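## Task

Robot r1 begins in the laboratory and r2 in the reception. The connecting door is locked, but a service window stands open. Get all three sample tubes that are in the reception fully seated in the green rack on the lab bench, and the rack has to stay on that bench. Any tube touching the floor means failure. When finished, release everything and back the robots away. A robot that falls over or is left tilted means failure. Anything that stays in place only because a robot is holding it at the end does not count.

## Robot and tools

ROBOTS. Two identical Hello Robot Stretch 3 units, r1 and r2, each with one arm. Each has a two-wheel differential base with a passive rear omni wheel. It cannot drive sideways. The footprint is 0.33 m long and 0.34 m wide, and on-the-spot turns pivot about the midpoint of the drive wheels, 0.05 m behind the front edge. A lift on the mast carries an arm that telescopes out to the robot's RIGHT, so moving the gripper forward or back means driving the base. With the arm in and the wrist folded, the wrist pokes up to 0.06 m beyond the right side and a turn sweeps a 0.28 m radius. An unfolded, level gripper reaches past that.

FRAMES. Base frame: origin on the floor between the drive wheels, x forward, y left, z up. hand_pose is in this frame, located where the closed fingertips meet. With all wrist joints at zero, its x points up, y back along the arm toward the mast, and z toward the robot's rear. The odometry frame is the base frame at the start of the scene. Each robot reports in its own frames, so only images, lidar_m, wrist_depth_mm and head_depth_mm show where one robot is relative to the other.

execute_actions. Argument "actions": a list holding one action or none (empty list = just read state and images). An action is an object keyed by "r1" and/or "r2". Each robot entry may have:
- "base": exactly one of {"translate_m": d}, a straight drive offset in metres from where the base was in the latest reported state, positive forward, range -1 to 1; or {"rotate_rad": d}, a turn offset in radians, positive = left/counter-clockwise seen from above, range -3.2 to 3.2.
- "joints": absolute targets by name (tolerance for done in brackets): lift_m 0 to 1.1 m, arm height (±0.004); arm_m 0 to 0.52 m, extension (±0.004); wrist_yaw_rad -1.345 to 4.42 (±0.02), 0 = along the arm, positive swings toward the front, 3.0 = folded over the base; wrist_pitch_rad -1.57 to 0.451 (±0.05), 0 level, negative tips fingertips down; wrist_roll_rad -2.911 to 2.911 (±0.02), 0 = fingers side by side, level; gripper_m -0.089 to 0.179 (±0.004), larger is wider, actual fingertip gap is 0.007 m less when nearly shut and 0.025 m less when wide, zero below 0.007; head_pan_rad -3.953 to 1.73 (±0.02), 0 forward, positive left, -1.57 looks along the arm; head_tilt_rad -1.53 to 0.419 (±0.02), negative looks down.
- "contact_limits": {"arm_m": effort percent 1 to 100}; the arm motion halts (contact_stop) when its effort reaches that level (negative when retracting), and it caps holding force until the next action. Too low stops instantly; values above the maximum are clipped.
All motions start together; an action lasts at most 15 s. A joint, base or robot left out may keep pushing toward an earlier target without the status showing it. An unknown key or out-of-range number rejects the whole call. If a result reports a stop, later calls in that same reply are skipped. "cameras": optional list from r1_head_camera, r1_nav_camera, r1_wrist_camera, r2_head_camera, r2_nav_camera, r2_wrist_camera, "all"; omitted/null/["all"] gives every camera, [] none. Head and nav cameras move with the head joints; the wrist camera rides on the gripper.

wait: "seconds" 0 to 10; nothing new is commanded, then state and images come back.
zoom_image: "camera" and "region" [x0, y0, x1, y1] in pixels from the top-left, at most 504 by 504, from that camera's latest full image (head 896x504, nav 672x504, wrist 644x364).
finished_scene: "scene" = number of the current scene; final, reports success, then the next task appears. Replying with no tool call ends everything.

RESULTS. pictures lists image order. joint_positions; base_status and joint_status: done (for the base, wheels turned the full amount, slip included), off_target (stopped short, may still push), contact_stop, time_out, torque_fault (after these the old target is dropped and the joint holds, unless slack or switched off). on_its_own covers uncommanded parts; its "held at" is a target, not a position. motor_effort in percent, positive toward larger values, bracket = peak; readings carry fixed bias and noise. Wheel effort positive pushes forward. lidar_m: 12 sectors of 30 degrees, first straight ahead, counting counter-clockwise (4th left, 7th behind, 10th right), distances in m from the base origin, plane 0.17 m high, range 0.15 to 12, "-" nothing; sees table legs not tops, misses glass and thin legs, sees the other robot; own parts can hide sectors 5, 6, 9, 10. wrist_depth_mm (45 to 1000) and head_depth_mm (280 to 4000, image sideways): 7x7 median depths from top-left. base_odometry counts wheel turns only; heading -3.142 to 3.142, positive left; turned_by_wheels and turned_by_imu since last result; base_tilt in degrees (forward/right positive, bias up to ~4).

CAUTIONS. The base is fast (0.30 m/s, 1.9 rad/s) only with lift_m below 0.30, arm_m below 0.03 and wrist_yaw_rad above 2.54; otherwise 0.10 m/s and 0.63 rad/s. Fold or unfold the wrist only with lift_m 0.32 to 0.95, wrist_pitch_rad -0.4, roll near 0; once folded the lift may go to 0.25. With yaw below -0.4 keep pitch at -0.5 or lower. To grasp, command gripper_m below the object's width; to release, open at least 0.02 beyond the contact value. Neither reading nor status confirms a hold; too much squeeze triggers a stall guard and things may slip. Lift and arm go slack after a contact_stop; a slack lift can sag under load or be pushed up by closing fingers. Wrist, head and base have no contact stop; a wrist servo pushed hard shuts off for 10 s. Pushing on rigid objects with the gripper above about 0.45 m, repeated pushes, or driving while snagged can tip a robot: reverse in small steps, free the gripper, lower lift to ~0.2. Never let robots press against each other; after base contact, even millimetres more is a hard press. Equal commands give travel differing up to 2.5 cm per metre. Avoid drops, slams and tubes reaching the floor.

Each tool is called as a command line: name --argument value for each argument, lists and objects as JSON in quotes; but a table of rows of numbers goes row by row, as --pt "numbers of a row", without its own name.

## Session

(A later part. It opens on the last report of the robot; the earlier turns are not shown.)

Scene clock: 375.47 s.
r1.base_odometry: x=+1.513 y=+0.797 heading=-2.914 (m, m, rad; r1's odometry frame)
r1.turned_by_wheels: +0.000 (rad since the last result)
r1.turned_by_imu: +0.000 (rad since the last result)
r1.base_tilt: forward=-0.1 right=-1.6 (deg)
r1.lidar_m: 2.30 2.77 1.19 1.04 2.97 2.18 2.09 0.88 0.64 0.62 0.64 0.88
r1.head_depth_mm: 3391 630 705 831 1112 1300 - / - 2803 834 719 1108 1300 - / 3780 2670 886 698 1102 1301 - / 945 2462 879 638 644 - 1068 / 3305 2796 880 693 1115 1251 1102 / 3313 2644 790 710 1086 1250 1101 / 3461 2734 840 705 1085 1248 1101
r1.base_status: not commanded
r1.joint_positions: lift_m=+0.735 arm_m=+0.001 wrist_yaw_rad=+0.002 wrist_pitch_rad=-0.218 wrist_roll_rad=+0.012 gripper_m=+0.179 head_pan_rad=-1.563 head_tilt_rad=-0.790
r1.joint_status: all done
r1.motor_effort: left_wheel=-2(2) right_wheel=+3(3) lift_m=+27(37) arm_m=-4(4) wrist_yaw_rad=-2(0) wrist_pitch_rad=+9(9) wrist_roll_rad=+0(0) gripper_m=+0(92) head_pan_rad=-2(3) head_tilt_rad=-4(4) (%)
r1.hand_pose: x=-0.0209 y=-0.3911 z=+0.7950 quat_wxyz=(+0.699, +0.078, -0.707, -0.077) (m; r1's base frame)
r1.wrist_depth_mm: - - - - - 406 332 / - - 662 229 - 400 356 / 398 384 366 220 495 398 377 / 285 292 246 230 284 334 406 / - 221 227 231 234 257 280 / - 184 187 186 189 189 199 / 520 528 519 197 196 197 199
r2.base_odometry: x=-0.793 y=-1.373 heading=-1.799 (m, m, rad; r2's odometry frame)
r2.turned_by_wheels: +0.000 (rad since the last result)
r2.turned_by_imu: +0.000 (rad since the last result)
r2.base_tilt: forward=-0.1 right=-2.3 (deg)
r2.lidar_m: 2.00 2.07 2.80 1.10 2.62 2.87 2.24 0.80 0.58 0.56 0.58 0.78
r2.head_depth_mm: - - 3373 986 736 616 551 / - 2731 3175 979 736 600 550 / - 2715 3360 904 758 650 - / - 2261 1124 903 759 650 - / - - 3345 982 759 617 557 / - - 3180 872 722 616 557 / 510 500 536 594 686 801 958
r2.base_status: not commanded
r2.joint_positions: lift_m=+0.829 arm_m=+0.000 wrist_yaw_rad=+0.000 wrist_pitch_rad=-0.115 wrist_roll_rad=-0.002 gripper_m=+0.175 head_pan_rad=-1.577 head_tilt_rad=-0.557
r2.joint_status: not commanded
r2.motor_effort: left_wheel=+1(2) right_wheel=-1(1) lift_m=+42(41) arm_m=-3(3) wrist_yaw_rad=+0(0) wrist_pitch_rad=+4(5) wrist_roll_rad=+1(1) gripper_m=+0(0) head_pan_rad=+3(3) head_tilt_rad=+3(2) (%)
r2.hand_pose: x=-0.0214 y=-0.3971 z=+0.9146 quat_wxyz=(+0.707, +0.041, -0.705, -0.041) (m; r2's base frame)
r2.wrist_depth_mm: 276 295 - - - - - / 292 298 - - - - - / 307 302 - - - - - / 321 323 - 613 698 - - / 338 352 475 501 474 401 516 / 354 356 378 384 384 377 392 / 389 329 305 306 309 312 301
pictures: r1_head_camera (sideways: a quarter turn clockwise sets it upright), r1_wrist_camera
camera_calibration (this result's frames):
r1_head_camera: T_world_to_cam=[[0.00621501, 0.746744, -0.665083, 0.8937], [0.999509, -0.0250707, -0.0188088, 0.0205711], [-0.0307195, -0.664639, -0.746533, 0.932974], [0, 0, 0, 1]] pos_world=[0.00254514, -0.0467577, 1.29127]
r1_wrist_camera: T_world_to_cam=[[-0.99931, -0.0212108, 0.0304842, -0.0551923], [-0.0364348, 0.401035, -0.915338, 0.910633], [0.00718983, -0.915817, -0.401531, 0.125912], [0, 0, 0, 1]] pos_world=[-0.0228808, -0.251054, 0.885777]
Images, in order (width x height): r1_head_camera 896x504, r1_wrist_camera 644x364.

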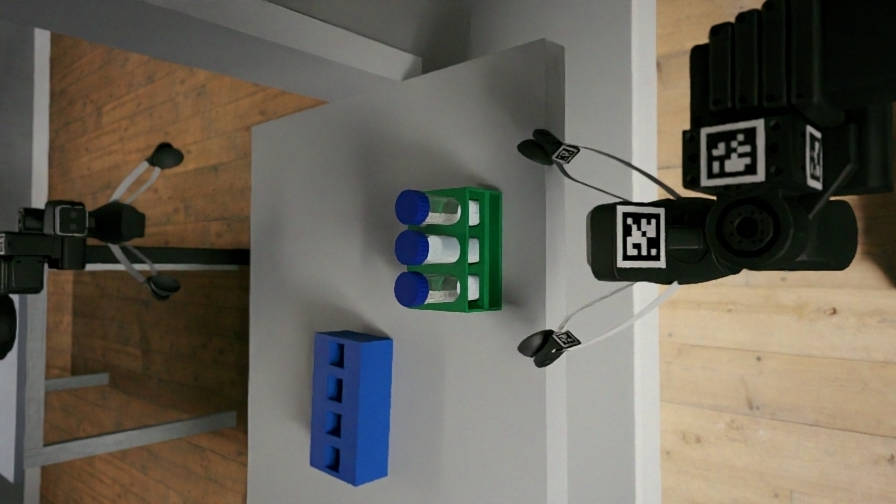

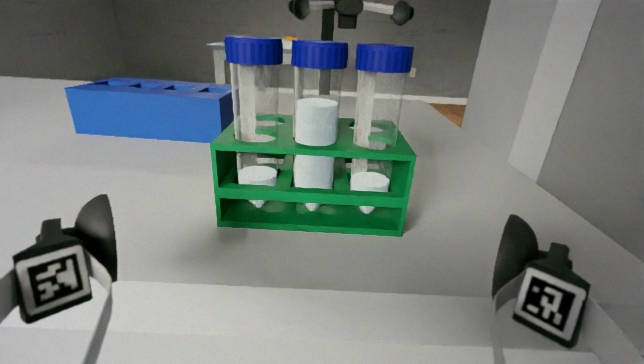

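execute_actions --actions '[{"r1":{"joints":{"arm_m":0.105,"lift_m":0.732}}}]' --cameras '["r1_wrist_camera"]'

execute_actions --actions '[{"r1":{"joints":{"gripper_m":0.096}}}]' --cameras '["r1_wrist_camera"]'

execute_actions --actions '[{"r1":{"joints":{"lift_m":0.77,"wrist_pitch_rad":-0.08}}}]' --cameras '["r1_wrist_camera","r1_head_camera"]'

Scene clock: 384.87 s.
r1.base_odometry: x=+1.513 y=+0.797 heading=-2.914 (m, m, rad; r1's odometry frame)
r1.turned_by_wheels: +0.000 (rad since the last result)
r1.turned_by_imu: -0.001 (rad since the last result)
r1.base_tilt: forward=-0.2 right=-1.5 (deg)
r1.lidar_m: 2.30 2.76 1.19 1.04 2.97 2.17 2.09 0.88 0.64 0.62 0.64 0.88
r1.head_depth_mm: 3449 629 706 831 1111 1295 - / - 2832 833 722 - - 1091 / 3799 2676 886 695 - 1209 1105 / 939 2449 883 632 - 1233 1111 / 3367 2765 877 711 1086 1253 1103 / 3325 2621 791 708 1085 1251 1101 / 3478 2730 840 706 1087 1249 1102
r1.base_status: not commanded
r1.joint_positions: lift_m=+0.732 arm_m=+0.105 wrist_yaw_rad=+0.002 wrist_pitch_rad=-0.218 wrist_roll_rad=+0.012 gripper_m=+0.179 head_pan_rad=-1.563 head_tilt_rad=-0.790
r1.joint_status: all done
r1.motor_effort: left_wheel=-1(3) right_wheel=+3(3) lift_m=+26(27) arm_m=+4(8) wrist_yaw_rad=-2(2) wrist_pitch_rad=+8(8) wrist_roll_rad=+0(0) gripper_m=+1(1) head_pan_rad=-2(2) head_tilt_rad=-4(5) (%)
r1.hand_pose: x=-0.0211 y=-0.4946 z=+0.7920 quat_wxyz=(+0.699, +0.077, -0.707, -0.077) (m; r1's base frame)
r1.wrist_depth_mm: - - - 964 - - 269 / - 337 102 96 98 347 264 / 285 282 316 450 440 396 270 / 275 280 147 116 152 322 289 / - 117 121 119 126 243 256 / - 130 134 132 137 125 194 / 143 137 137 139 136 150 154
r2.base_odometry: x=-0.793 y=-1.373 heading=-1.799 (m, m, rad; r2's odometry frame)
r2.turned_by_wheels: +0.000 (rad since the last result)
r2.turned_by_imu: +0.001 (rad since the last result)
r2.base_tilt: forward=+0.0 right=-2.2 (deg)
r2.lidar_m: 2.00 2.07 2.81 1.10 2.61 2.86 2.24 0.80 0.59 0.56 0.58 0.79
r2.head_depth_mm: - - 3414 982 734 614 551 / - 2682 3183 984 734 600 549 / - 2730 3391 904 755 650 - / - 2278 1044 902 756 650 - / - - 3240 981 758 614 556 / - - 3249 873 722 616 557 / 509 502 535 593 683 801 964
r2.base_status: not commanded
r2.joint_positions: lift_m=+0.829 arm_m=+0.000 wrist_yaw_rad=+0.000 wrist_pitch_rad=-0.115 wrist_roll_rad=-0.002 gripper_m=+0.175 head_pan_rad=-1.577 head_tilt_rad=-0.557
r2.joint_status: not commanded
r2.motor_effort: left_wheel=+2(2) right_wheel=-2(1) lift_m=+41(42) arm_m=-3(3) wrist_yaw_rad=+0(0) wrist_pitch_rad=+4(5) wrist_roll_rad=+1(0) gripper_m=+0(0) head_pan_rad=+3(3) head_tilt_rad=+3(3) (%)
r2.hand_pose: x=-0.0214 y=-0.3971 z=+0.9146 quat_wxyz=(+0.707, +0.041, -0.705, -0.041) (m; r2's base frame)
r2.wrist_depth_mm: 276 295 - - - - - / 293 297 - - - - - / 306 303 - - - - - / 322 322 - 605 676 - - / 343 351 468 498 473 402 516 / 356 356 379 381 381 381 393 / 385 328 306 307 309 313 302
pictures: r1_wrist_camera
camera_calibration (this result's frames):
r1_wrist_camera: T_world_to_cam=[[-0.999326, -0.0204623, 0.030484, -0.0571094], [-0.0361342, 0.401062, -0.915338, 0.94941], [0.00650396, -0.915822, -0.401531, 0.02992], [0, 0, 0, 1]] pos_world=[-0.0229593, -0.354539, 0.882786]
Images, in order (width x height): r1_wrist_camera 644x364.

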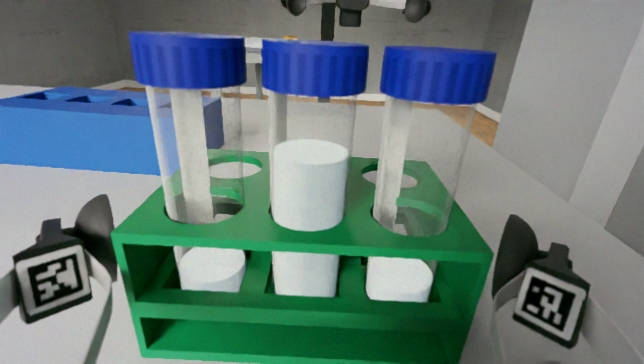

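Scene clock: 386.17 s.
r1.base_odometry: x=+1.513 y=+0.797 heading=-2.914 (m, m, rad; r1's odometry frame)
r1.turned_by_wheels: +0.000 (rad since the last result)
r1.turned_by_imu: +0.000 (rad since the last result)
r1.base_tilt: forward=-0.1 right=-1.6 (deg)
r1.lidar_m: 2.30 2.76 1.19 1.03 2.97 2.17 2.09 0.88 0.64 0.62 0.64 0.87
r1.head_depth_mm: 3452 630 706 833 1108 1287 - / - 2823 836 720 - - 1095 / 3828 2702 887 672 - 1213 1107 / 943 2474 883 649 - 1236 1104 / 3370 2759 879 685 1094 1253 1100 / 3298 2640 789 711 1084 1248 1102 / 3420 2748 842 706 1083 1244 1101
r1.base_status: not commanded
r1.joint_positions: lift_m=+0.732 arm_m=+0.105 wrist_yaw_rad=+0.002 wrist_pitch_rad=-0.218 wrist_roll_rad=+0.012 gripper_m=+0.097 head_pan_rad=-1.563 head_tilt_rad=-0.790
r1.joint_status: all done
r1.motor_effort: left_wheel=-2(2) right_wheel=+3(3) lift_m=+26(26) arm_m=+3(3) wrist_yaw_rad=-2(2) wrist_pitch_rad=+9(8) wrist_roll_rad=+0(0) gripper_m=-23(100) head_pan_rad=-2(3) head_tilt_rad=-4(5) (%)
r1.hand_pose: x=-0.0211 y=-0.4947 z=+0.7920 quat_wxyz=(+0.699, +0.077, -0.707, -0.077) (m; r1's base frame)
r1.wrist_depth_mm: - - - - - - 270 / - - 114 106 108 372 265 / 286 282 355 386 436 396 270 / 277 280 155 127 164 320 288 / 212 130 148 130 141 240 256 / - 143 140 137 139 - 193 / 143 144 144 145 146 152 159
r2.base_odometry: x=-0.793 y=-1.373 heading=-1.799 (m, m, rad; r2's odometry frame)
r2.turned_by_wheels: +0.000 (rad since the last result)
r2.turned_by_imu: +0.000 (rad since the last result)
r2.base_tilt: forward=-0.1 right=-2.2 (deg)
r2.lidar_m: 2.00 2.07 2.80 1.10 2.61 2.87 2.24 0.81 0.58 0.56 0.58 0.79
r2.head_depth_mm: - - 3424 979 730 612 551 / - 2713 3225 981 738 598 549 / - 2701 3384 911 759 649 - / - 2284 1047 905 757 649 - / - - 3198 984 759 617 557 / - - 3203 870 724 618 556 / 509 500 536 592 689 803 959
r2.base_status: not commanded
r2.joint_positions: lift_m=+0.829 arm_m=+0.000 wrist_yaw_rad=+0.000 wrist_pitch_rad=-0.115 wrist_roll_rad=-0.002 gripper_m=+0.175 head_pan_rad=-1.577 head_tilt_rad=-0.557
r2.joint_status: not commanded
r2.motor_effort: left_wheel=+2(2) right_wheel=-2(2) lift_m=+42(42) arm_m=-3(3) wrist_yaw_rad=+0(0) wrist_pitch_rad=+5(4) wrist_roll_rad=+1(1) gripper_m=+1(0) head_pan_rad=+2(4) head_tilt_rad=+3(3) (%)
r2.hand_pose: x=-0.0214 y=-0.3971 z=+0.9146 quat_wxyz=(+0.707, +0.041, -0.705, -0.041) (m; r2's base frame)
r2.wrist_depth_mm: 277 295 - - - - - / 292 296 - - - - - / 305 303 - - - - - / 320 323 - 620 692 - - / 341 353 465 501 475 402 524 / 354 354 377 377 384 380 392 / 384 331 305 307 309 313 300
pictures: r1_wrist_camera
camera_calibration (this result's frames):
r1_wrist_camera: T_world_to_cam=[[-0.999327, -0.0203989, 0.030481, -0.0570915], [-0.036106, 0.401064, -0.915338, 0.949419], [0.00644703, -0.915823, -0.401531, 0.0299018], [0, 0, 0, 1]] pos_world=[-0.0229661, -0.354558, 0.882786]
Images, in order (width x height): r1_wrist_camera 644x364.

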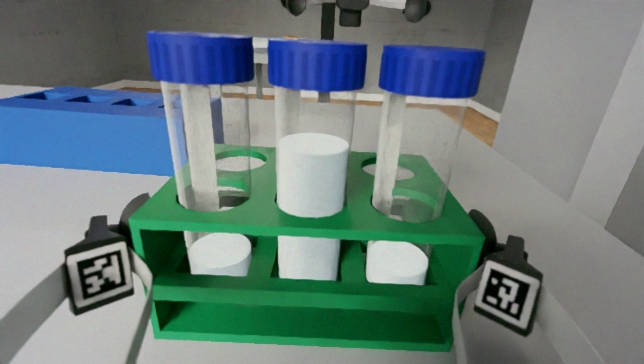

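Scene clock: 387.33 s.
r1.base_odometry: x=+1.513 y=+0.797 heading=-2.914 (m, m, rad; r1's odometry frame)
r1.turned_by_wheels: +0.000 (rad since the last result)
r1.turned_by_imu: +0.000 (rad since the last result)
r1.base_tilt: forward=+0.0 right=-1.7 (deg)
r1.lidar_m: 2.30 2.76 1.19 1.04 2.98 2.18 2.09 0.87 0.64 0.62 0.64 0.88
r1.head_depth_mm: 3418 629 704 832 1062 - - / - 2838 833 731 - 1218 1090 / 3805 2697 887 696 - 1236 1112 / 945 2458 883 614 - 1255 1106 / 3319 2783 878 675 1091 1253 1102 / 3346 2656 789 710 1093 1251 1102 / 3474 2728 840 707 1079 1245 1098
r1.base_status: not commanded
r1.joint_positions: lift_m=+0.770 arm_m=+0.105 wrist_yaw_rad=+0.002 wrist_pitch_rad=-0.124 wrist_roll_rad=+0.012 gripper_m=+0.100 head_pan_rad=-1.563 head_tilt_rad=-0.790
r1.joint_status: all done
r1.motor_effort: left_wheel=-2(2) right_wheel=+3(2) lift_m=+43(45) arm_m=+3(3) wrist_yaw_rad=-1(2) wrist_pitch_rad=+21(22) wrist_roll_rad=+0(0) gripper_m=-21(23) head_pan_rad=-2(3) head_tilt_rad=-4(5) (%)
r1.hand_pose: x=-0.0211 y=-0.5010 z=+0.8528 quat_wxyz=(+0.702, +0.044, -0.710, -0.044) (m; r1's base frame)
r1.wrist_depth_mm: - - - 743 - - 269 / - - 134 130 130 - 266 / - - - - - 391 263 / 323 356 168 139 512 381 277 / 306 136 162 138 163 334 297 / - 145 134 137 141 - 309 / 215 203 141 143 147 225 293
r2.base_odometry: x=-0.793 y=-1.373 heading=-1.799 (m, m, rad; r2's odometry frame)
r2.turned_by_wheels: +0.000 (rad since the last result)
r2.turned_by_imu: +0.000 (rad since the last result)
r2.base_tilt: forward=-0.1 right=-2.3 (deg)
r2.lidar_m: 2.00 2.07 2.81 1.10 2.61 2.86 2.24 0.81 0.58 0.56 0.58 0.79
r2.head_depth_mm: - - 3398 979 734 614 550 / - 2719 3222 985 734 599 550 / - 2676 3362 892 758 650 - / - 2201 1018 874 758 650 - / - 1299 3381 982 758 616 558 / - - 3204 874 723 617 556 / 509 501 536 592 685 797 956
r2.base_status: not commanded
r2.joint_positions: lift_m=+0.829 arm_m=+0.000 wrist_yaw_rad=+0.000 wrist_pitch_rad=-0.115 wrist_roll_rad=-0.002 gripper_m=+0.175 head_pan_rad=-1.577 head_tilt_rad=-0.557
r2.joint_status: not commanded
r2.motor_effort: left_wheel=+2(2) right_wheel=-2(2) lift_m=+42(42) arm_m=-3(3) wrist_yaw_rad=+0(0) wrist_pitch_rad=+5(5) wrist_roll_rad=+1(1) gripper_m=+0(0) head_pan_rad=+3(3) head_tilt_rad=+2(4) (%)
r2.hand_pose: x=-0.0214 y=-0.3971 z=+0.9146 quat_wxyz=(+0.707, +0.041, -0.705, -0.041) (m; r2's base frame)
r2.wrist_depth_mm: 277 297 - - - - - / 292 296 - - - - - / 305 303 - - - - - / 323 323 - 608 680 - - / 342 352 469 500 478 400 519 / 355 354 379 381 386 380 394 / 383 328 304 307 310 311 299
pictures: r1_head_camera (sideways: a quarter turn clockwise sets it upright), r1_wrist_camera
camera_calibration (this result's frames):
r1_head_camera: T_world_to_cam=[[0.00622311, 0.746745, -0.665082, 0.893698], [0.999508, -0.0250815, -0.0188089, 0.0205711], [-0.0307267, -0.664638, -0.746534, 0.932975], [0, 0, 0, 1]] pos_world=[0.00254464, -0.0467577, 1.29127]
r1_wrist_camera: T_world_to_cam=[[-0.99933, -0.0175354, 0.0321218, -0.0590054], [-0.0359991, 0.313074, -0.949046, 0.992258], [0.00658545, -0.949567, -0.313495, -0.0434927], [0, 0, 0, 1]] pos_world=[-0.022959, -0.352984, 0.929959]
Images, in order (width x height): r1_head_camera 896x504, r1_wrist_camera 644x364.

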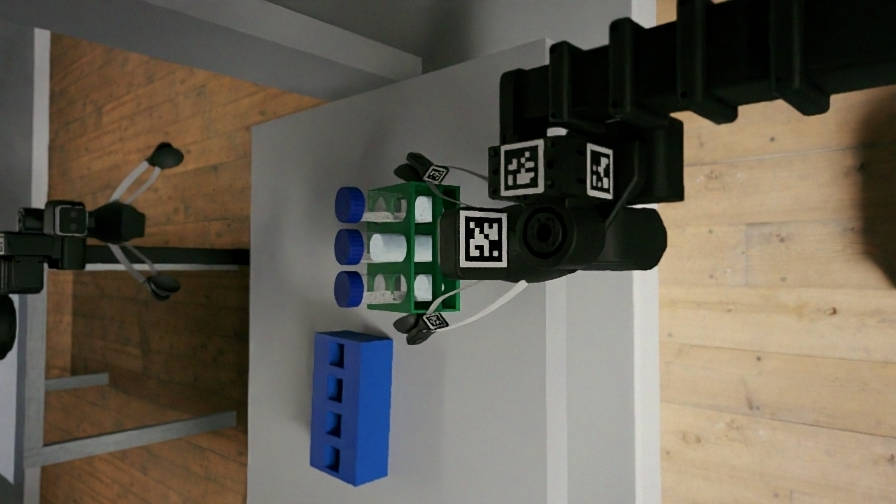

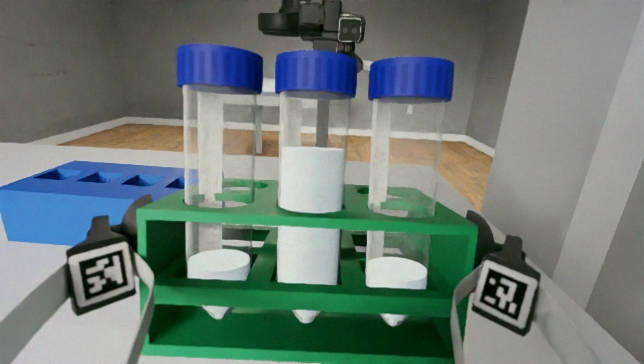

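execute_actions --actions '[{"r1":{"joints":{"arm_m":0.03,"wrist_pitch_rad":0.03}}}]' --cameras '["r1_wrist_camera"]'

Scene clock: 393.77 s.
r1.base_odometry: x=+1.513 y=+0.797 heading=-2.914 (m, m, rad; r1's odometry frame)
r1.turned_by_wheels: +0.000 (rad since the last result)
r1.turned_by_imu: -0.001 (rad since the last result)
r1.base_tilt: forward=-0.1 right=-1.5 (deg)
r1.lidar_m: 2.31 2.76 1.18 1.04 2.97 2.17 2.09 0.88 0.64 0.62 0.64 0.88
r1.head_depth_mm: 3435 628 705 832 1111 - - / - 2835 831 722 649 - 1075 / 3742 2668 888 569 648 - 1094 / 943 2441 880 552 - - 1106 / 3360 2779 878 659 1094 1254 1100 / 3313 2629 790 709 1089 1247 1108 / 3457 2733 843 707 1085 1245 1101
r1.base_status: not commanded
r1.joint_positions: lift_m=+0.770 arm_m=+0.030 wrist_yaw_rad=+0.002 wrist_pitch_rad=-0.016 wrist_roll_rad=+0.012 gripper_m=+0.100 head_pan_rad=-1.563 head_tilt_rad=-0.790
r1.joint_status: all done
r1.motor_effort: left_wheel=-2(2) right_wheel=+3(3) lift_m=+43(43) arm_m=-4(6) wrist_yaw_rad=-2(3) wrist_pitch_rad=+22(24) wrist_roll_rad=+0(0) gripper_m=-22(21) head_pan_rad=-4(3) head_tilt_rad=-4(4) (%)
r1.hand_pose: x=-0.0210 y=-0.4311 z=+0.8803 quat_wxyz=(+0.703, +0.006, -0.711, -0.005) (m; r1's base frame)
r1.wrist_depth_mm: - - - - - 401 315 / - - 134 130 130 398 328 / - - - 806 - 392 339 / 712 - 169 138 - 385 354 / 408 137 161 138 162 362 367 / 342 145 134 136 141 - 383 / 256 242 141 143 147 273 399
r2.base_odometry: x=-0.793 y=-1.373 heading=-1.799 (m, m, rad; r2's odometry frame)
r2.turned_by_wheels: +0.000 (rad since the last result)
r2.turned_by_imu: +0.001 (rad since the last result)
r2.base_tilt: forward=-0.1 right=-2.2 (deg)
r2.lidar_m: 2.00 2.07 2.81 1.10 2.61 2.88 2.24 0.81 0.58 0.56 0.58 0.79
r2.head_depth_mm: - - 3356 979 735 614 550 / - 2713 3161 983 733 600 551 / - 2670 3215 938 754 650 - / - 1330 1023 946 756 652 - / - 1301 3386 978 757 619 557 / - - 3169 870 724 616 557 / 509 501 535 591 684 803 961
r2.base_status: not commanded
r2.joint_positions: lift_m=+0.829 arm_m=+0.000 wrist_yaw_rad=+0.000 wrist_pitch_rad=-0.115 wrist_roll_rad=-0.002 gripper_m=+0.175 head_pan_rad=-1.577 head_tilt_rad=-0.557
r2.joint_status: not commanded
r2.motor_effort: left_wheel=+2(2) right_wheel=-2(2) lift_m=+42(42) arm_m=-3(3) wrist_yaw_rad=+0(0) wrist_pitch_rad=+5(4) wrist_roll_rad=+1(1) gripper_m=+0(1) head_pan_rad=+3(3) head_tilt_rad=+1(4) (%)
r2.hand_pose: x=-0.0214 y=-0.3971 z=+0.9146 quat_wxyz=(+0.707, +0.041, -0.705, -0.041) (m; r2's base frame)
r2.wrist_depth_mm: 276 293 - - - - - / 292 297 - - - - - / 305 303 - 753 - - - / 323 322 - 670 - - - / 339 350 469 503 474 404 519 / 356 353 375 382 387 379 391 / 384 329 303 308 312 314 300
pictures: r1_wrist_camera
camera_calibration (this result's frames):
r1_wrist_camera: T_world_to_cam=[[-0.999335, -0.0140288, 0.0336577, -0.0584808], [-0.0358461, 0.208701, -0.977322, 0.976352], [0.0066863, -0.977879, -0.209065, -0.0726272], [0, 0, 0, 1]] pos_world=[-0.0229579, -0.275607, 0.940996]
Images, in order (width x height): r1_wrist_camera 644x364.

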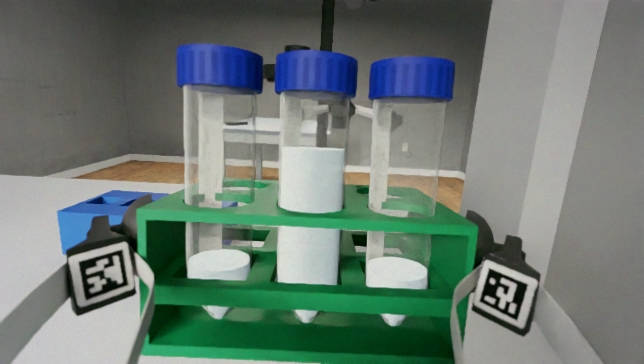

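Stable.

execute_actions --actions '[{"r1":{"base":{"rotate_rad":1.1},"joints":{"arm_m":0}}}]' --cameras '["r1_wrist_camera"]'

execute_actions --actions '[{"r1":{"base":{"translate_m":0.36},"joints":{"arm_m":0.2}}}]' --cameras '[]'

execute_actions --actions '[{"r1":{"base":{"rotate_rad":1.9},"joints":{"arm_m":0.42,"lift_m":0.74,"head_tilt_rad":-0.6}}}]' --cameras '["r1_wrist_camera","r1_head_camera"]'

Scene clock: 403.40 s.
r1.base_odometry: x=+1.513 y=+0.797 heading=-1.814 (m, m, rad; r1's odometry frame)
r1.turned_by_wheels: +1.100 (rad since the last result)
r1.turned_by_imu: +1.100 (rad since the last result)
r1.base_tilt: forward=-0.1 right=-1.6 (deg)
r1.lidar_m: 1.18 1.03 2.83 2.14 2.00 0.83 0.63 0.62 0.65 0.93 2.66 2.80
r1.head_depth_mm: 757 929 891 720 672 - - / 797 892 833 740 1264 - - / 927 1037 885 533 1425 - 1070 / 1100 1263 1473 524 1486 - 1089 / 1340 1578 1935 1629 1447 1251 1106 / 1728 2168 2123 1724 1445 1248 1101 / 2239 2491 2103 1713 1441 1250 1100
r1.base_status: done
r1.joint_positions: lift_m=+0.770 arm_m=+0.001 wrist_yaw_rad=+0.001 wrist_pitch_rad=-0.015 wrist_roll_rad=+0.012 gripper_m=+0.100 head_pan_rad=-1.563 head_tilt_rad=-0.790
r1.joint_status: all done
r1.motor_effort: left_wheel=-2(6) right_wheel=+3(8) lift_m=+44(43) arm_m=-4(4) wrist_yaw_rad=-2(2) wrist_pitch_rad=+21(22) wrist_roll_rad=+0(0) gripper_m=-21(21) head_pan_rad=-3(3) head_tilt_rad=-4(4) (%)
r1.hand_pose: x=-0.0212 y=-0.4020 z=+0.8803 quat_wxyz=(+0.703, +0.006, -0.711, -0.005) (m; r1's base frame)
r1.wrist_depth_mm: - - - - 680 - - / - - 134 130 130 - - / - - - 946 639 - - / - - 169 138 665 - - / - 137 162 138 163 443 556 / - 144 134 137 141 - 383 / - - 140 144 147 295 295
r2.base_odometry: x=-0.793 y=-1.373 heading=-1.799 (m, m, rad; r2's odometry frame)
r2.turned_by_wheels: +0.000 (rad since the last result)
r2.turned_by_imu: +0.001 (rad since the last result)
r2.base_tilt: forward=+0.1 right=-2.3 (deg)
r2.lidar_m: 2.00 2.07 2.80 1.10 2.61 2.86 2.24 0.81 0.58 0.56 0.58 0.78
r2.head_depth_mm: - - 2879 981 734 617 551 / - 2704 2852 988 734 599 549 / - 2432 3027 980 756 648 - / - 2382 3201 977 759 648 - / - 1127 2901 979 757 614 556 / - - 3182 875 723 613 557 / 509 501 535 593 685 800 953
r2.base_status: not commanded
r2.joint_positions: lift_m=+0.829 arm_m=+0.000 wrist_yaw_rad=+0.000 wrist_pitch_rad=-0.115 wrist_roll_rad=-0.002 gripper_m=+0.175 head_pan_rad=-1.577 head_tilt_rad=-0.557
r2.joint_status: not commanded
r2.motor_effort: left_wheel=+2(2) right_wheel=-2(2) lift_m=+42(42) arm_m=-3(3) wrist_yaw_rad=+0(0) wrist_pitch_rad=+5(4) wrist_roll_rad=+1(1) gripper_m=+1(0) head_pan_rad=+3(3) head_tilt_rad=+3(3) (%)
r2.hand_pose: x=-0.0214 y=-0.3971 z=+0.9146 quat_wxyz=(+0.707, +0.041, -0.705, -0.041) (m; r2's base frame)
r2.wrist_depth_mm: 276 294 - - - - - / 291 296 - 888 - - - / 305 303 - - - - - / 322 322 - - - - - / 341 354 472 503 472 401 519 / 356 353 378 380 383 379 392 / 385 329 305 309 310 311 303
pictures: r1_wrist_camera
camera_calibration (this result's frames):
r1_wrist_camera: T_world_to_cam=[[-0.999342, -0.0135255, 0.0336577, -0.0579998], [-0.03574, 0.208565, -0.977355, 0.970301], [0.00619939, -0.977915, -0.208911, -0.0443685], [0, 0, 0, 1]] pos_world=[-0.0230081, -0.246544, 0.941011]
Images, in order (width x height): r1_wrist_camera 644x364.

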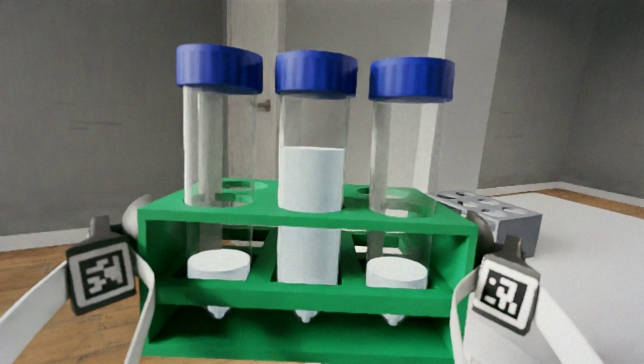

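Scene clock: 408.23 s.
r1.base_odometry: x=+1.426 y=+0.447 heading=-1.814 (m, m, rad; r1's odometry frame)
r1.turned_by_wheels: +0.000 (rad since the last result)
r1.turned_by_imu: +0.000 (rad since the last result)
r1.base_tilt: forward=-0.2 right=-1.5 (deg)
r1.lidar_m: 0.83 0.74 3.04 2.31 2.27 1.26 0.96 0.94 0.99 1.41 2.50 2.63
r1.head_depth_mm: 1085 1172 1283 1415 1467 - - / 1230 1355 1511 1571 - 1239 1090 / 1395 1568 1661 - 1440 1253 1107 / 1661 1887 655 - 1430 1257 1104 / 2036 2417 2103 1720 1456 1262 1098 / 2203 2465 2118 1714 1440 1252 1103 / 2112 2389 2114 1704 1429 1245 1100
r1.base_status: done
r1.joint_positions: lift_m=+0.770 arm_m=+0.200 wrist_yaw_rad=+0.001 wrist_pitch_rad=-0.015 wrist_roll_rad=+0.012 gripper_m=+0.100 head_pan_rad=-1.563 head_tilt_rad=-0.790
r1.joint_status: all done
r1.motor_effort: left_wheel=-2(4) right_wheel=+3(7) lift_m=+43(43) arm_m=+3(2) wrist_yaw_rad=-1(1) wrist_pitch_rad=+21(21) wrist_roll_rad=+0(0) gripper_m=-21(21) head_pan_rad=-2(3) head_tilt_rad=-4(4) (%)
r1.hand_pose: x=-0.0212 y=-0.6005 z=+0.8805 quat_wxyz=(+0.703, +0.006, -0.711, -0.005) (m; r1's base frame)
r1.wrist_depth_mm: - - - - - 744 610 / - - 135 130 129 771 620 / - - - - 947 764 616 / - - 169 138 925 785 614 / - 136 162 137 163 741 623 / - 145 134 137 141 - 623 / - - 141 144 146 833 619
r2.base_odometry: x=-0.793 y=-1.373 heading=-1.799 (m, m, rad; r2's odometry frame)
r2.turned_by_wheels: +0.000 (rad since the last result)
r2.turned_by_imu: +0.001 (rad since the last result)
r2.base_tilt: forward=-0.2 right=-2.3 (deg)
r2.lidar_m: 2.00 2.07 2.81 1.10 2.61 2.88 2.25 0.81 0.58 0.56 0.58 0.78
r2.head_depth_mm: - - 3383 983 735 615 551 / - 2675 3244 984 737 598 549 / - 2704 3382 986 756 651 - / - 2196 3018 983 759 650 - / - - 3411 984 759 616 556 / - - 3182 872 718 617 555 / 510 501 536 591 687 796 955
r2.base_status: not commanded
r2.joint_positions: lift_m=+0.829 arm_m=+0.000 wrist_yaw_rad=+0.000 wrist_pitch_rad=-0.115 wrist_roll_rad=-0.002 gripper_m=+0.175 head_pan_rad=-1.577 head_tilt_rad=-0.557
r2.joint_status: not commanded
r2.motor_effort: left_wheel=+2(2) right_wheel=-2(2) lift_m=+42(42) arm_m=-3(3) wrist_yaw_rad=+0(0) wrist_pitch_rad=+5(5) wrist_roll_rad=+1(1) gripper_m=+0(0) head_pan_rad=+4(3) head_tilt_rad=+2(3) (%)
r2.hand_pose: x=-0.0214 y=-0.3971 z=+0.9146 quat_wxyz=(+0.707, +0.041, -0.705, -0.041) (m; r2's base frame)
r2.wrist_depth_mm: 277 297 - - - - - / 292 297 - - - - - / 306 303 - - - - - / 323 324 - - - - - / 339 352 470 502 473 401 516 / 351 354 374 380 384 381 392 / 386 330 304 309 308 311 299
pictures: none
No camera images: the call's "cameras" was empty. Leave "cameras" out to get every camera's image.

Scene clock: 412.20 s.
r1.base_odometry: x=+1.426 y=+0.447 heading=+0.086 (m, m, rad; r1's odometry frame)
r1.turned_by_wheels: +1.900 (rad since the last result)
r1.turned_by_imu: +1.901 (rad since the last result)
r1.base_tilt: forward=-0.1 right=-1.6 (deg)
r1.lidar_m: 2.26 1.56 1.02 0.94 0.95 1.18 2.36 2.53 0.83 1.45 0.73 2.46
r1.head_depth_mm: 3007 3347 2999 972 1634 1424 - / 2939 3271 1305 939 1110 - 1150 / 2906 3110 1230 - 1679 1382 1172 / 2825 1963 1219 - 1672 1369 1168 / 2799 1953 1222 883 1665 1375 1171 / 2766 1922 1214 876 1614 1310 1165 / 2710 2924 1266 874 966 1335 1167
r1.base_status: done
r1.joint_positions: lift_m=+0.740 arm_m=+0.420 wrist_yaw_rad=+0.000 wrist_pitch_rad=-0.014 wrist_roll_rad=+0.012 gripper_m=+0.100 head_pan_rad=-1.563 head_tilt_rad=-0.606
r1.joint_status: all done
r1.motor_effort: left_wheel=-2(8) right_wheel=+3(8) lift_m=+28(39) arm_m=+3(6) wrist_yaw_rad=+0(1) wrist_pitch_rad=+21(21) wrist_roll_rad=+0(0) gripper_m=-22(21) head_pan_rad=-3(3) head_tilt_rad=+3(15) (%)
r1.hand_pose: x=-0.0214 y=-0.8206 z=+0.8512 quat_wxyz=(+0.703, +0.005, -0.711, -0.005) (m; r1's base frame)
r1.wrist_depth_mm: - - - - - - - / - - 134 130 130 - - / - - - - - - - / - 595 169 138 660 - - / 363 136 161 138 163 466 - / - 145 134 137 141 - 315 / 195 197 141 144 146 222 241
r2.base_odometry: x=-0.793 y=-1.373 heading=-1.799 (m, m, rad; r2's odometry frame)
r2.turned_by_wheels: +0.000 (rad since the last result)
r2.turned_by_imu: +0.000 (rad since the last result)
r2.base_tilt: forward=+0.0 right=-2.3 (deg)
r2.lidar_m: 2.00 2.07 2.81 1.10 2.62 2.87 2.25 0.81 0.58 0.56 0.58 0.79
r2.head_depth_mm: - - 3371 985 731 615 549 / - 1381 3012 973 735 599 549 / - 2284 3394 985 756 651 - / - 2690 3153 981 756 651 - / - - 3410 984 759 616 554 / - - 3199 872 720 616 557 / 512 500 535 592 685 799 955
r2.base_status: not commanded
r2.joint_positions: lift_m=+0.829 arm_m=+0.000 wrist_yaw_rad=+0.000 wrist_pitch_rad=-0.115 wrist_roll_rad=-0.002 gripper_m=+0.175 head_pan_rad=-1.577 head_tilt_rad=-0.557
r2.joint_status: not commanded
r2.motor_effort: left_wheel=+2(2) right_wheel=-1(2) lift_m=+42(42) arm_m=-3(3) wrist_yaw_rad=+0(0) wrist_pitch_rad=+4(5) wrist_roll_rad=+1(1) gripper_m=+0(0) head_pan_rad=+3(3) head_tilt_rad=+3(3) (%)
r2.hand_pose: x=-0.0214 y=-0.3971 z=+0.9146 quat_wxyz=(+0.707, +0.041, -0.705, -0.041) (m; r2's base frame)
r2.wrist_depth_mm: 276 297 - - - - - / 292 297 - - - - - / 306 303 - - - - - / 322 322 - - - - - / 340 351 470 500 476 399 517 / 353 357 377 382 382 380 395 / 385 331 303 306 310 311 300
pictures: r1_head_camera (sideways: a quarter turn clockwise sets it upright), r1_wrist_camera
camera_calibration (this result's frames):
r1_head_camera: T_world_to_cam=[[0.00736531, 0.612214, -0.790658, 1.05735], [0.999526, -0.0281391, -0.0124774, 0.0123319], [-0.0298872, -0.790191, -0.612131, 0.758156], [0, 0, 0, 1]] pos_world=[0.00254543, -0.0478904, 1.30025]
r1_wrist_camera: T_world_to_cam=[[-0.999353, -0.0126773, 0.0336686, -0.0622006], [-0.0355679, 0.207541, -0.97758, 1.02844], [0.0054055, -0.978144, -0.207857, -0.46086], [0, 0, 0, 1]] pos_world=[-0.0230897, -0.665019, 0.911682]
Images, in order (width x height): r1_head_camera 896x504, r1_wrist_camera 644x364.

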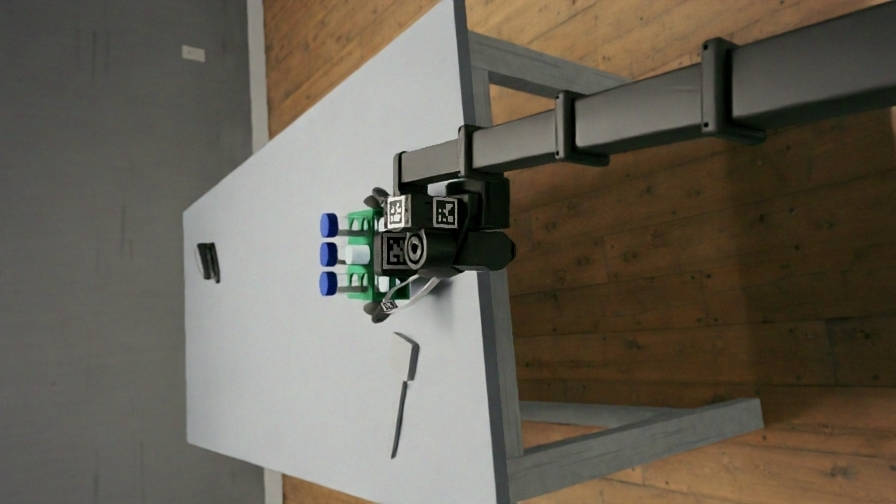

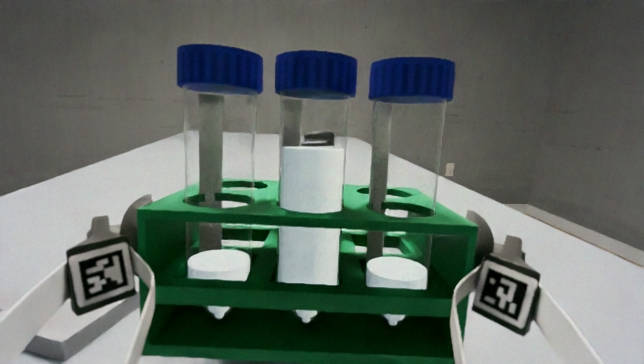

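execute_actions --actions '[{"r1":{"base":{"translate_m":-0.02},"joints":{"lift_m":0.69}}}]' --cameras '["r1_wrist_camera"]'

Scene clock: 416.30 s.
r1.base_odometry: x=+1.406 y=+0.445 heading=+0.086 (m, m, rad; r1's odometry frame)
r1.turned_by_wheels: +0.000 (rad since the last result)
r1.turned_by_imu: -0.001 (rad since the last result)
r1.base_tilt: forward=-0.1 right=-1.6 (deg)
r1.lidar_m: 2.27 1.55 1.02 0.94 0.94 1.18 2.36 2.51 0.82 1.62 0.74 2.47
r1.head_depth_mm: 3002 3343 2994 1932 1680 1387 1183 / 2905 3286 2809 935 1113 - - / 2895 3161 1228 964 1626 1367 1179 / 2810 1975 1216 898 1621 1374 1174 / 2842 1942 1213 886 1669 1370 1163 / 2721 1927 1214 877 1623 1331 1169 / 2726 2921 1208 875 973 1298 1170
r1.base_status: done
r1.joint_positions: lift_m=+0.690 arm_m=+0.420 wrist_yaw_rad=+0.000 wrist_pitch_rad=-0.002 wrist_roll_rad=+0.012 gripper_m=+0.100 head_pan_rad=-1.563 head_tilt_rad=-0.606
r1.joint_status: all done
r1.motor_effort: left_wheel=-2(7) right_wheel=+4(6) lift_m=+27(28) arm_m=+3(3) wrist_yaw_rad=-1(1) wrist_pitch_rad=+15(21) wrist_roll_rad=+0(0) gripper_m=-21(22) head_pan_rad=-2(3) head_tilt_rad=+3(3) (%)
r1.hand_pose: x=-0.0214 y=-0.8209 z=+0.8042 quat_wxyz=(+0.703, +0.001, -0.711, -0.001) (m; r1's base frame)
r1.wrist_depth_mm: - - - - - - - / - - 132 126 124 - - / - - 988 - - - - / 399 426 170 136 408 - - / 221 136 159 137 156 322 317 / - 144 139 135 141 - 220 / 144 140 140 143 146 155 167
r2.base_odometry: x=-0.793 y=-1.373 heading=-1.799 (m, m, rad; r2's odometry frame)
r2.turned_by_wheels: +0.000 (rad since the last result)
r2.turned_by_imu: +0.000 (rad since the last result)
r2.base_tilt: forward=-0.1 right=-2.3 (deg)
r2.lidar_m: 2.00 2.07 2.80 1.09 2.62 2.87 2.24 0.81 0.59 0.56 0.58 0.78
r2.head_depth_mm: - - 3477 983 731 616 551 / - 1403 2861 979 733 600 550 / - 2694 3347 981 753 652 - / - 2693 3230 982 759 648 - / - - 3353 982 757 615 557 / - - 3218 869 722 615 556 / 509 501 536 593 687 802 955
r2.base_status: not commanded
r2.joint_positions: lift_m=+0.829 arm_m=+0.000 wrist_yaw_rad=+0.000 wrist_pitch_rad=-0.115 wrist_roll_rad=-0.002 gripper_m=+0.175 head_pan_rad=-1.577 head_tilt_rad=-0.557
r2.joint_status: not commanded
r2.motor_effort: left_wheel=+1(2) right_wheel=-1(2) lift_m=+42(42) arm_m=-3(3) wrist_yaw_rad=+0(0) wrist_pitch_rad=+5(4) wrist_roll_rad=+1(1) gripper_m=+0(0) head_pan_rad=+3(3) head_tilt_rad=+3(3) (%)
r2.hand_pose: x=-0.0214 y=-0.3971 z=+0.9146 quat_wxyz=(+0.707, +0.041, -0.705, -0.041) (m; r2's base frame)
r2.wrist_depth_mm: 277 295 - - - - - / 292 297 - - - - - / 306 304 - - - - - / 321 323 - - - - - / 339 350 468 497 473 401 523 / 355 357 377 381 384 379 392 / 386 329 306 306 308 309 302
pictures: r1_wrist_camera
camera_calibration (this result's frames):
r1_wrist_camera: T_world_to_cam=[[-0.999353, -0.0122769, 0.0338156, -0.0604141], [-0.0355669, 0.195949, -0.979969, 0.975034], [0.00540486, -0.980537, -0.196259, -0.482211], [0, 0, 0, 1]] pos_world=[-0.0230898, -0.664624, 0.862908]
Images, in order (width x height): r1_wrist_camera 644x364.

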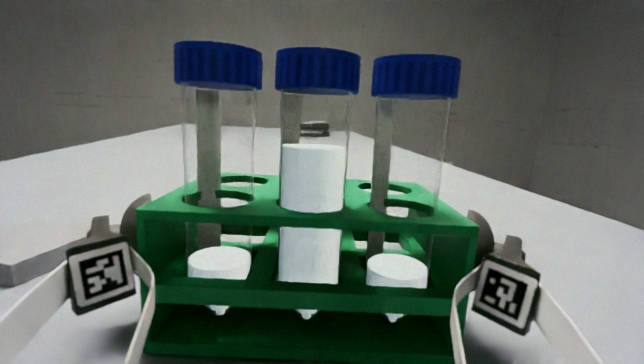

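execute_actions --actions '[{"r1":{"joints":{"lift_m":0.686,"gripper_m":0.175}}}]' --cameras '[]'

execute_actions --actions '[{"r1":{"joints":{"arm_m":0.1}}}]' --cameras '["r1_wrist_camera","r1_head_camera"]'

Scene clock: 421.90 s.
r1.base_odometry: x=+1.406 y=+0.445 heading=+0.086 (m, m, rad; r1's odometry frame)
r1.turned_by_wheels: +0.000 (rad since the last result)
r1.turned_by_imu: -0.001 (rad since the last result)
r1.base_tilt: forward=-0.1 right=-1.6 (deg)
r1.lidar_m: 2.27 1.56 1.02 0.94 0.95 1.18 2.36 2.51 0.82 1.61 0.74 2.48
r1.head_depth_mm: 3017 3393 2964 1940 1679 1393 1178 / 2957 3264 2833 941 1104 1423 - / 2899 3204 1231 966 1634 1380 1174 / 2833 1980 1218 907 1617 1372 1178 / 2806 1948 1223 888 1669 1388 1170 / 2783 1937 1210 877 1610 1339 1177 / 2736 2952 1203 876 973 1306 1167
r1.base_status: not commanded
r1.joint_positions: lift_m=+0.686 arm_m=+0.420 wrist_yaw_rad=+0.000 wrist_pitch_rad=+0.006 wrist_roll_rad=+0.012 gripper_m=+0.175 head_pan_rad=-1.563 head_tilt_rad=-0.606
r1.joint_status: all done
r1.motor_effort: left_wheel=-2(2) right_wheel=+4(3) lift_m=+26(27) arm_m=+3(2) wrist_yaw_rad=+0(2) wrist_pitch_rad=+11(15) wrist_roll_rad=+0(0) gripper_m=+0(92) head_pan_rad=-3(2) head_tilt_rad=+2(2) (%)
r1.hand_pose: x=-0.0214 y=-0.8211 z=+0.8025 quat_wxyz=(+0.703, -0.002, -0.711, +0.002) (m; r1's base frame)
r1.wrist_depth_mm: - - - - - - - / - - 131 124 124 - - / - - - - - - - / 407 431 169 136 208 - - / 262 142 160 138 163 322 318 / - 155 142 137 139 184 218 / 142 138 140 143 146 157 160
r2.base_odometry: x=-0.793 y=-1.373 heading=-1.799 (m, m, rad; r2's odometry frame)
r2.turned_by_wheels: +0.000 (rad since the last result)
r2.turned_by_imu: +0.001 (rad since the last result)
r2.base_tilt: forward=-0.1 right=-2.3 (deg)
r2.lidar_m: 2.00 2.07 2.80 1.10 2.62 2.87 2.24 0.81 0.58 0.56 0.58 0.79
r2.head_depth_mm: - - 3397 985 732 614 551 / - 1403 2844 981 732 599 549 / - 2673 3408 979 755 649 - / - 2710 3234 982 761 653 - / - - 3381 982 753 616 555 / - - 3125 873 724 615 556 / 509 501 535 592 685 799 963
r2.base_status: not commanded
r2.joint_positions: lift_m=+0.829 arm_m=+0.000 wrist_yaw_rad=+0.000 wrist_pitch_rad=-0.115 wrist_roll_rad=-0.002 gripper_m=+0.175 head_pan_rad=-1.577 head_tilt_rad=-0.557
r2.joint_status: not commanded
r2.motor_effort: left_wheel=+2(2) right_wheel=-2(2) lift_m=+42(42) arm_m=-3(3) wrist_yaw_rad=+0(0) wrist_pitch_rad=+4(5) wrist_roll_rad=+1(1) gripper_m=+0(0) head_pan_rad=+4(3) head_tilt_rad=+3(4) (%)
r2.hand_pose: x=-0.0214 y=-0.3971 z=+0.9146 quat_wxyz=(+0.707, +0.041, -0.705, -0.041) (m; r2's base frame)
r2.wrist_depth_mm: 277 296 - - - - - / 291 299 - - - - - / 306 302 - - - - - / 322 321 - - - - - / 338 353 469 500 478 402 521 / 357 356 378 381 386 381 389 / 386 329 305 307 309 311 300
pictures: none
No camera images: the call's "cameras" was empty. Leave "cameras" out to get every camera's image.

Scene clock: 425.47 s.
r1.base_odometry: x=+1.406 y=+0.445 heading=+0.086 (m, m, rad; r1's odometry frame)
r1.turned_by_wheels: +0.000 (rad since the last result)
r1.turned_by_imu: -0.001 (rad since the last result)
r1.base_tilt: forward=+0.1 right=-1.4 (deg)
r1.lidar_m: 2.28 1.55 1.02 0.94 0.95 1.18 2.35 2.51 0.82 1.62 0.74 2.47
r1.head_depth_mm: 2974 3355 2977 1935 1687 1389 1206 / 2936 3264 2830 936 1183 1356 - / 2862 3191 1230 925 1684 1451 - / 2862 1972 1222 900 1671 - 1123 / 2779 1952 1222 891 1675 1377 1176 / 2748 1947 1213 880 1609 1340 1168 / 2718 2944 1206 875 976 1302 1165
r1.base_status: not commanded
r1.joint_positions: lift_m=+0.686 arm_m=+0.100 wrist_yaw_rad=+0.000 wrist_pitch_rad=+0.007 wrist_roll_rad=+0.012 gripper_m=+0.175 head_pan_rad=-1.563 head_tilt_rad=-0.606
r1.joint_status: all done
r1.motor_effort: left_wheel=-2(2) right_wheel=+3(3) lift_m=+27(27) arm_m=-4(2) wrist_yaw_rad=-1(1) wrist_pitch_rad=+11(11) wrist_roll_rad=+0(0) gripper_m=+0(1) head_pan_rad=-3(3) head_tilt_rad=+2(2) (%)
r1.hand_pose: x=-0.0214 y=-0.5017 z=+0.8028 quat_wxyz=(+0.703, -0.002, -0.711, +0.002) (m; r1's base frame)
r1.wrist_depth_mm: - - - - - - - / - - - - - - - / - - - 851 - - - / 412 436 455 454 547 577 - / 334 383 390 406 436 416 - / - - - - - - - / 426 - - - - 533 -
r2.base_odometry: x=-0.793 y=-1.373 heading=-1.799 (m, m, rad; r2's odometry frame)
r2.turned_by_wheels: +0.000 (rad since the last result)
r2.turned_by_imu: +0.000 (rad since the last result)
r2.base_tilt: forward=+0.0 right=-2.2 (deg)
r2.lidar_m: 2.00 2.07 2.81 1.10 2.62 2.86 2.24 0.80 0.58 0.56 0.58 0.79
r2.head_depth_mm: - - 3378 985 730 617 551 / - 1410 2898 983 734 599 550 / - 2693 3443 979 758 649 - / - 2720 3261 981 756 653 - / - - 3413 984 757 614 557 / - - 3201 874 724 615 557 / 508 502 535 593 688 799 959
r2.base_status: not commanded
r2.joint_positions: lift_m=+0.829 arm_m=+0.000 wrist_yaw_rad=+0.000 wrist_pitch_rad=-0.115 wrist_roll_rad=-0.002 gripper_m=+0.175 head_pan_rad=-1.577 head_tilt_rad=-0.557
r2.joint_status: not commanded
r2.motor_effort: left_wheel=+2(2) right_wheel=-1(2) lift_m=+42(42) arm_m=-3(3) wrist_yaw_rad=+0(0) wrist_pitch_rad=+5(5) wrist_roll_rad=+1(1) gripper_m=+0(0) head_pan_rad=+3(3) head_tilt_rad=+2(3) (%)
r2.hand_pose: x=-0.0214 y=-0.3971 z=+0.9146 quat_wxyz=(+0.707, +0.041, -0.705, -0.041) (m; r2's base frame)
r2.wrist_depth_mm: 276 298 - - - - - / 292 298 - - - - - / 307 303 - - - - - / 323 326 - - - - - / 340 353 467 496 476 399 522 / 353 354 377 382 384 378 391 / 385 331 305 306 309 312 302
pictures: r1_head_camera (sideways: a quarter turn clockwise sets it upright), r1_wrist_camera
camera_calibration (this result's frames):
r1_head_camera: T_world_to_cam=[[0.00736537, 0.612186, -0.790679, 1.05738], [0.999526, -0.0281393, -0.0124761, 0.0123303], [-0.0298869, -0.790213, -0.612104, 0.75812], [0, 0, 0, 1]] pos_world=[0.00254544, -0.0478904, 1.30025]
r1_wrist_camera: T_world_to_cam=[[-0.999353, -0.0119427, 0.0339306, -0.0563714], [-0.0355622, 0.186211, -0.981866, 0.907735], [0.00540791, -0.982437, -0.186515, -0.178259], [0, 0, 0, 1]] pos_world=[-0.0230898, -0.344832, 0.859939]
Images, in order (width x height): r1_head_camera 896x504, r1_wrist_camera 644x364.

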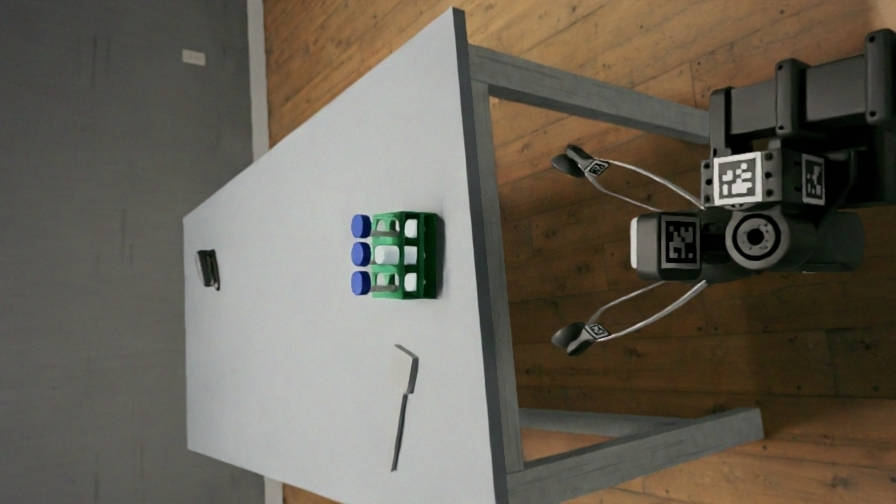

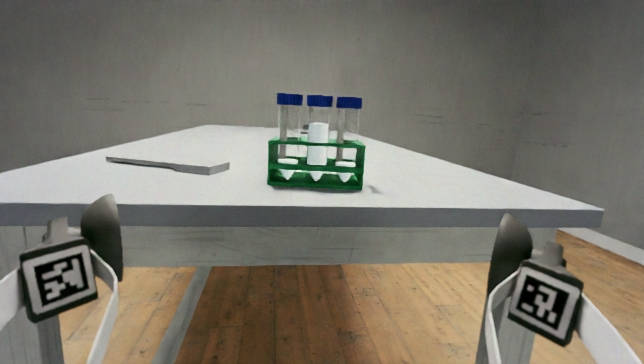

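finished_scene --scene 1

The scene is finished: the task was done.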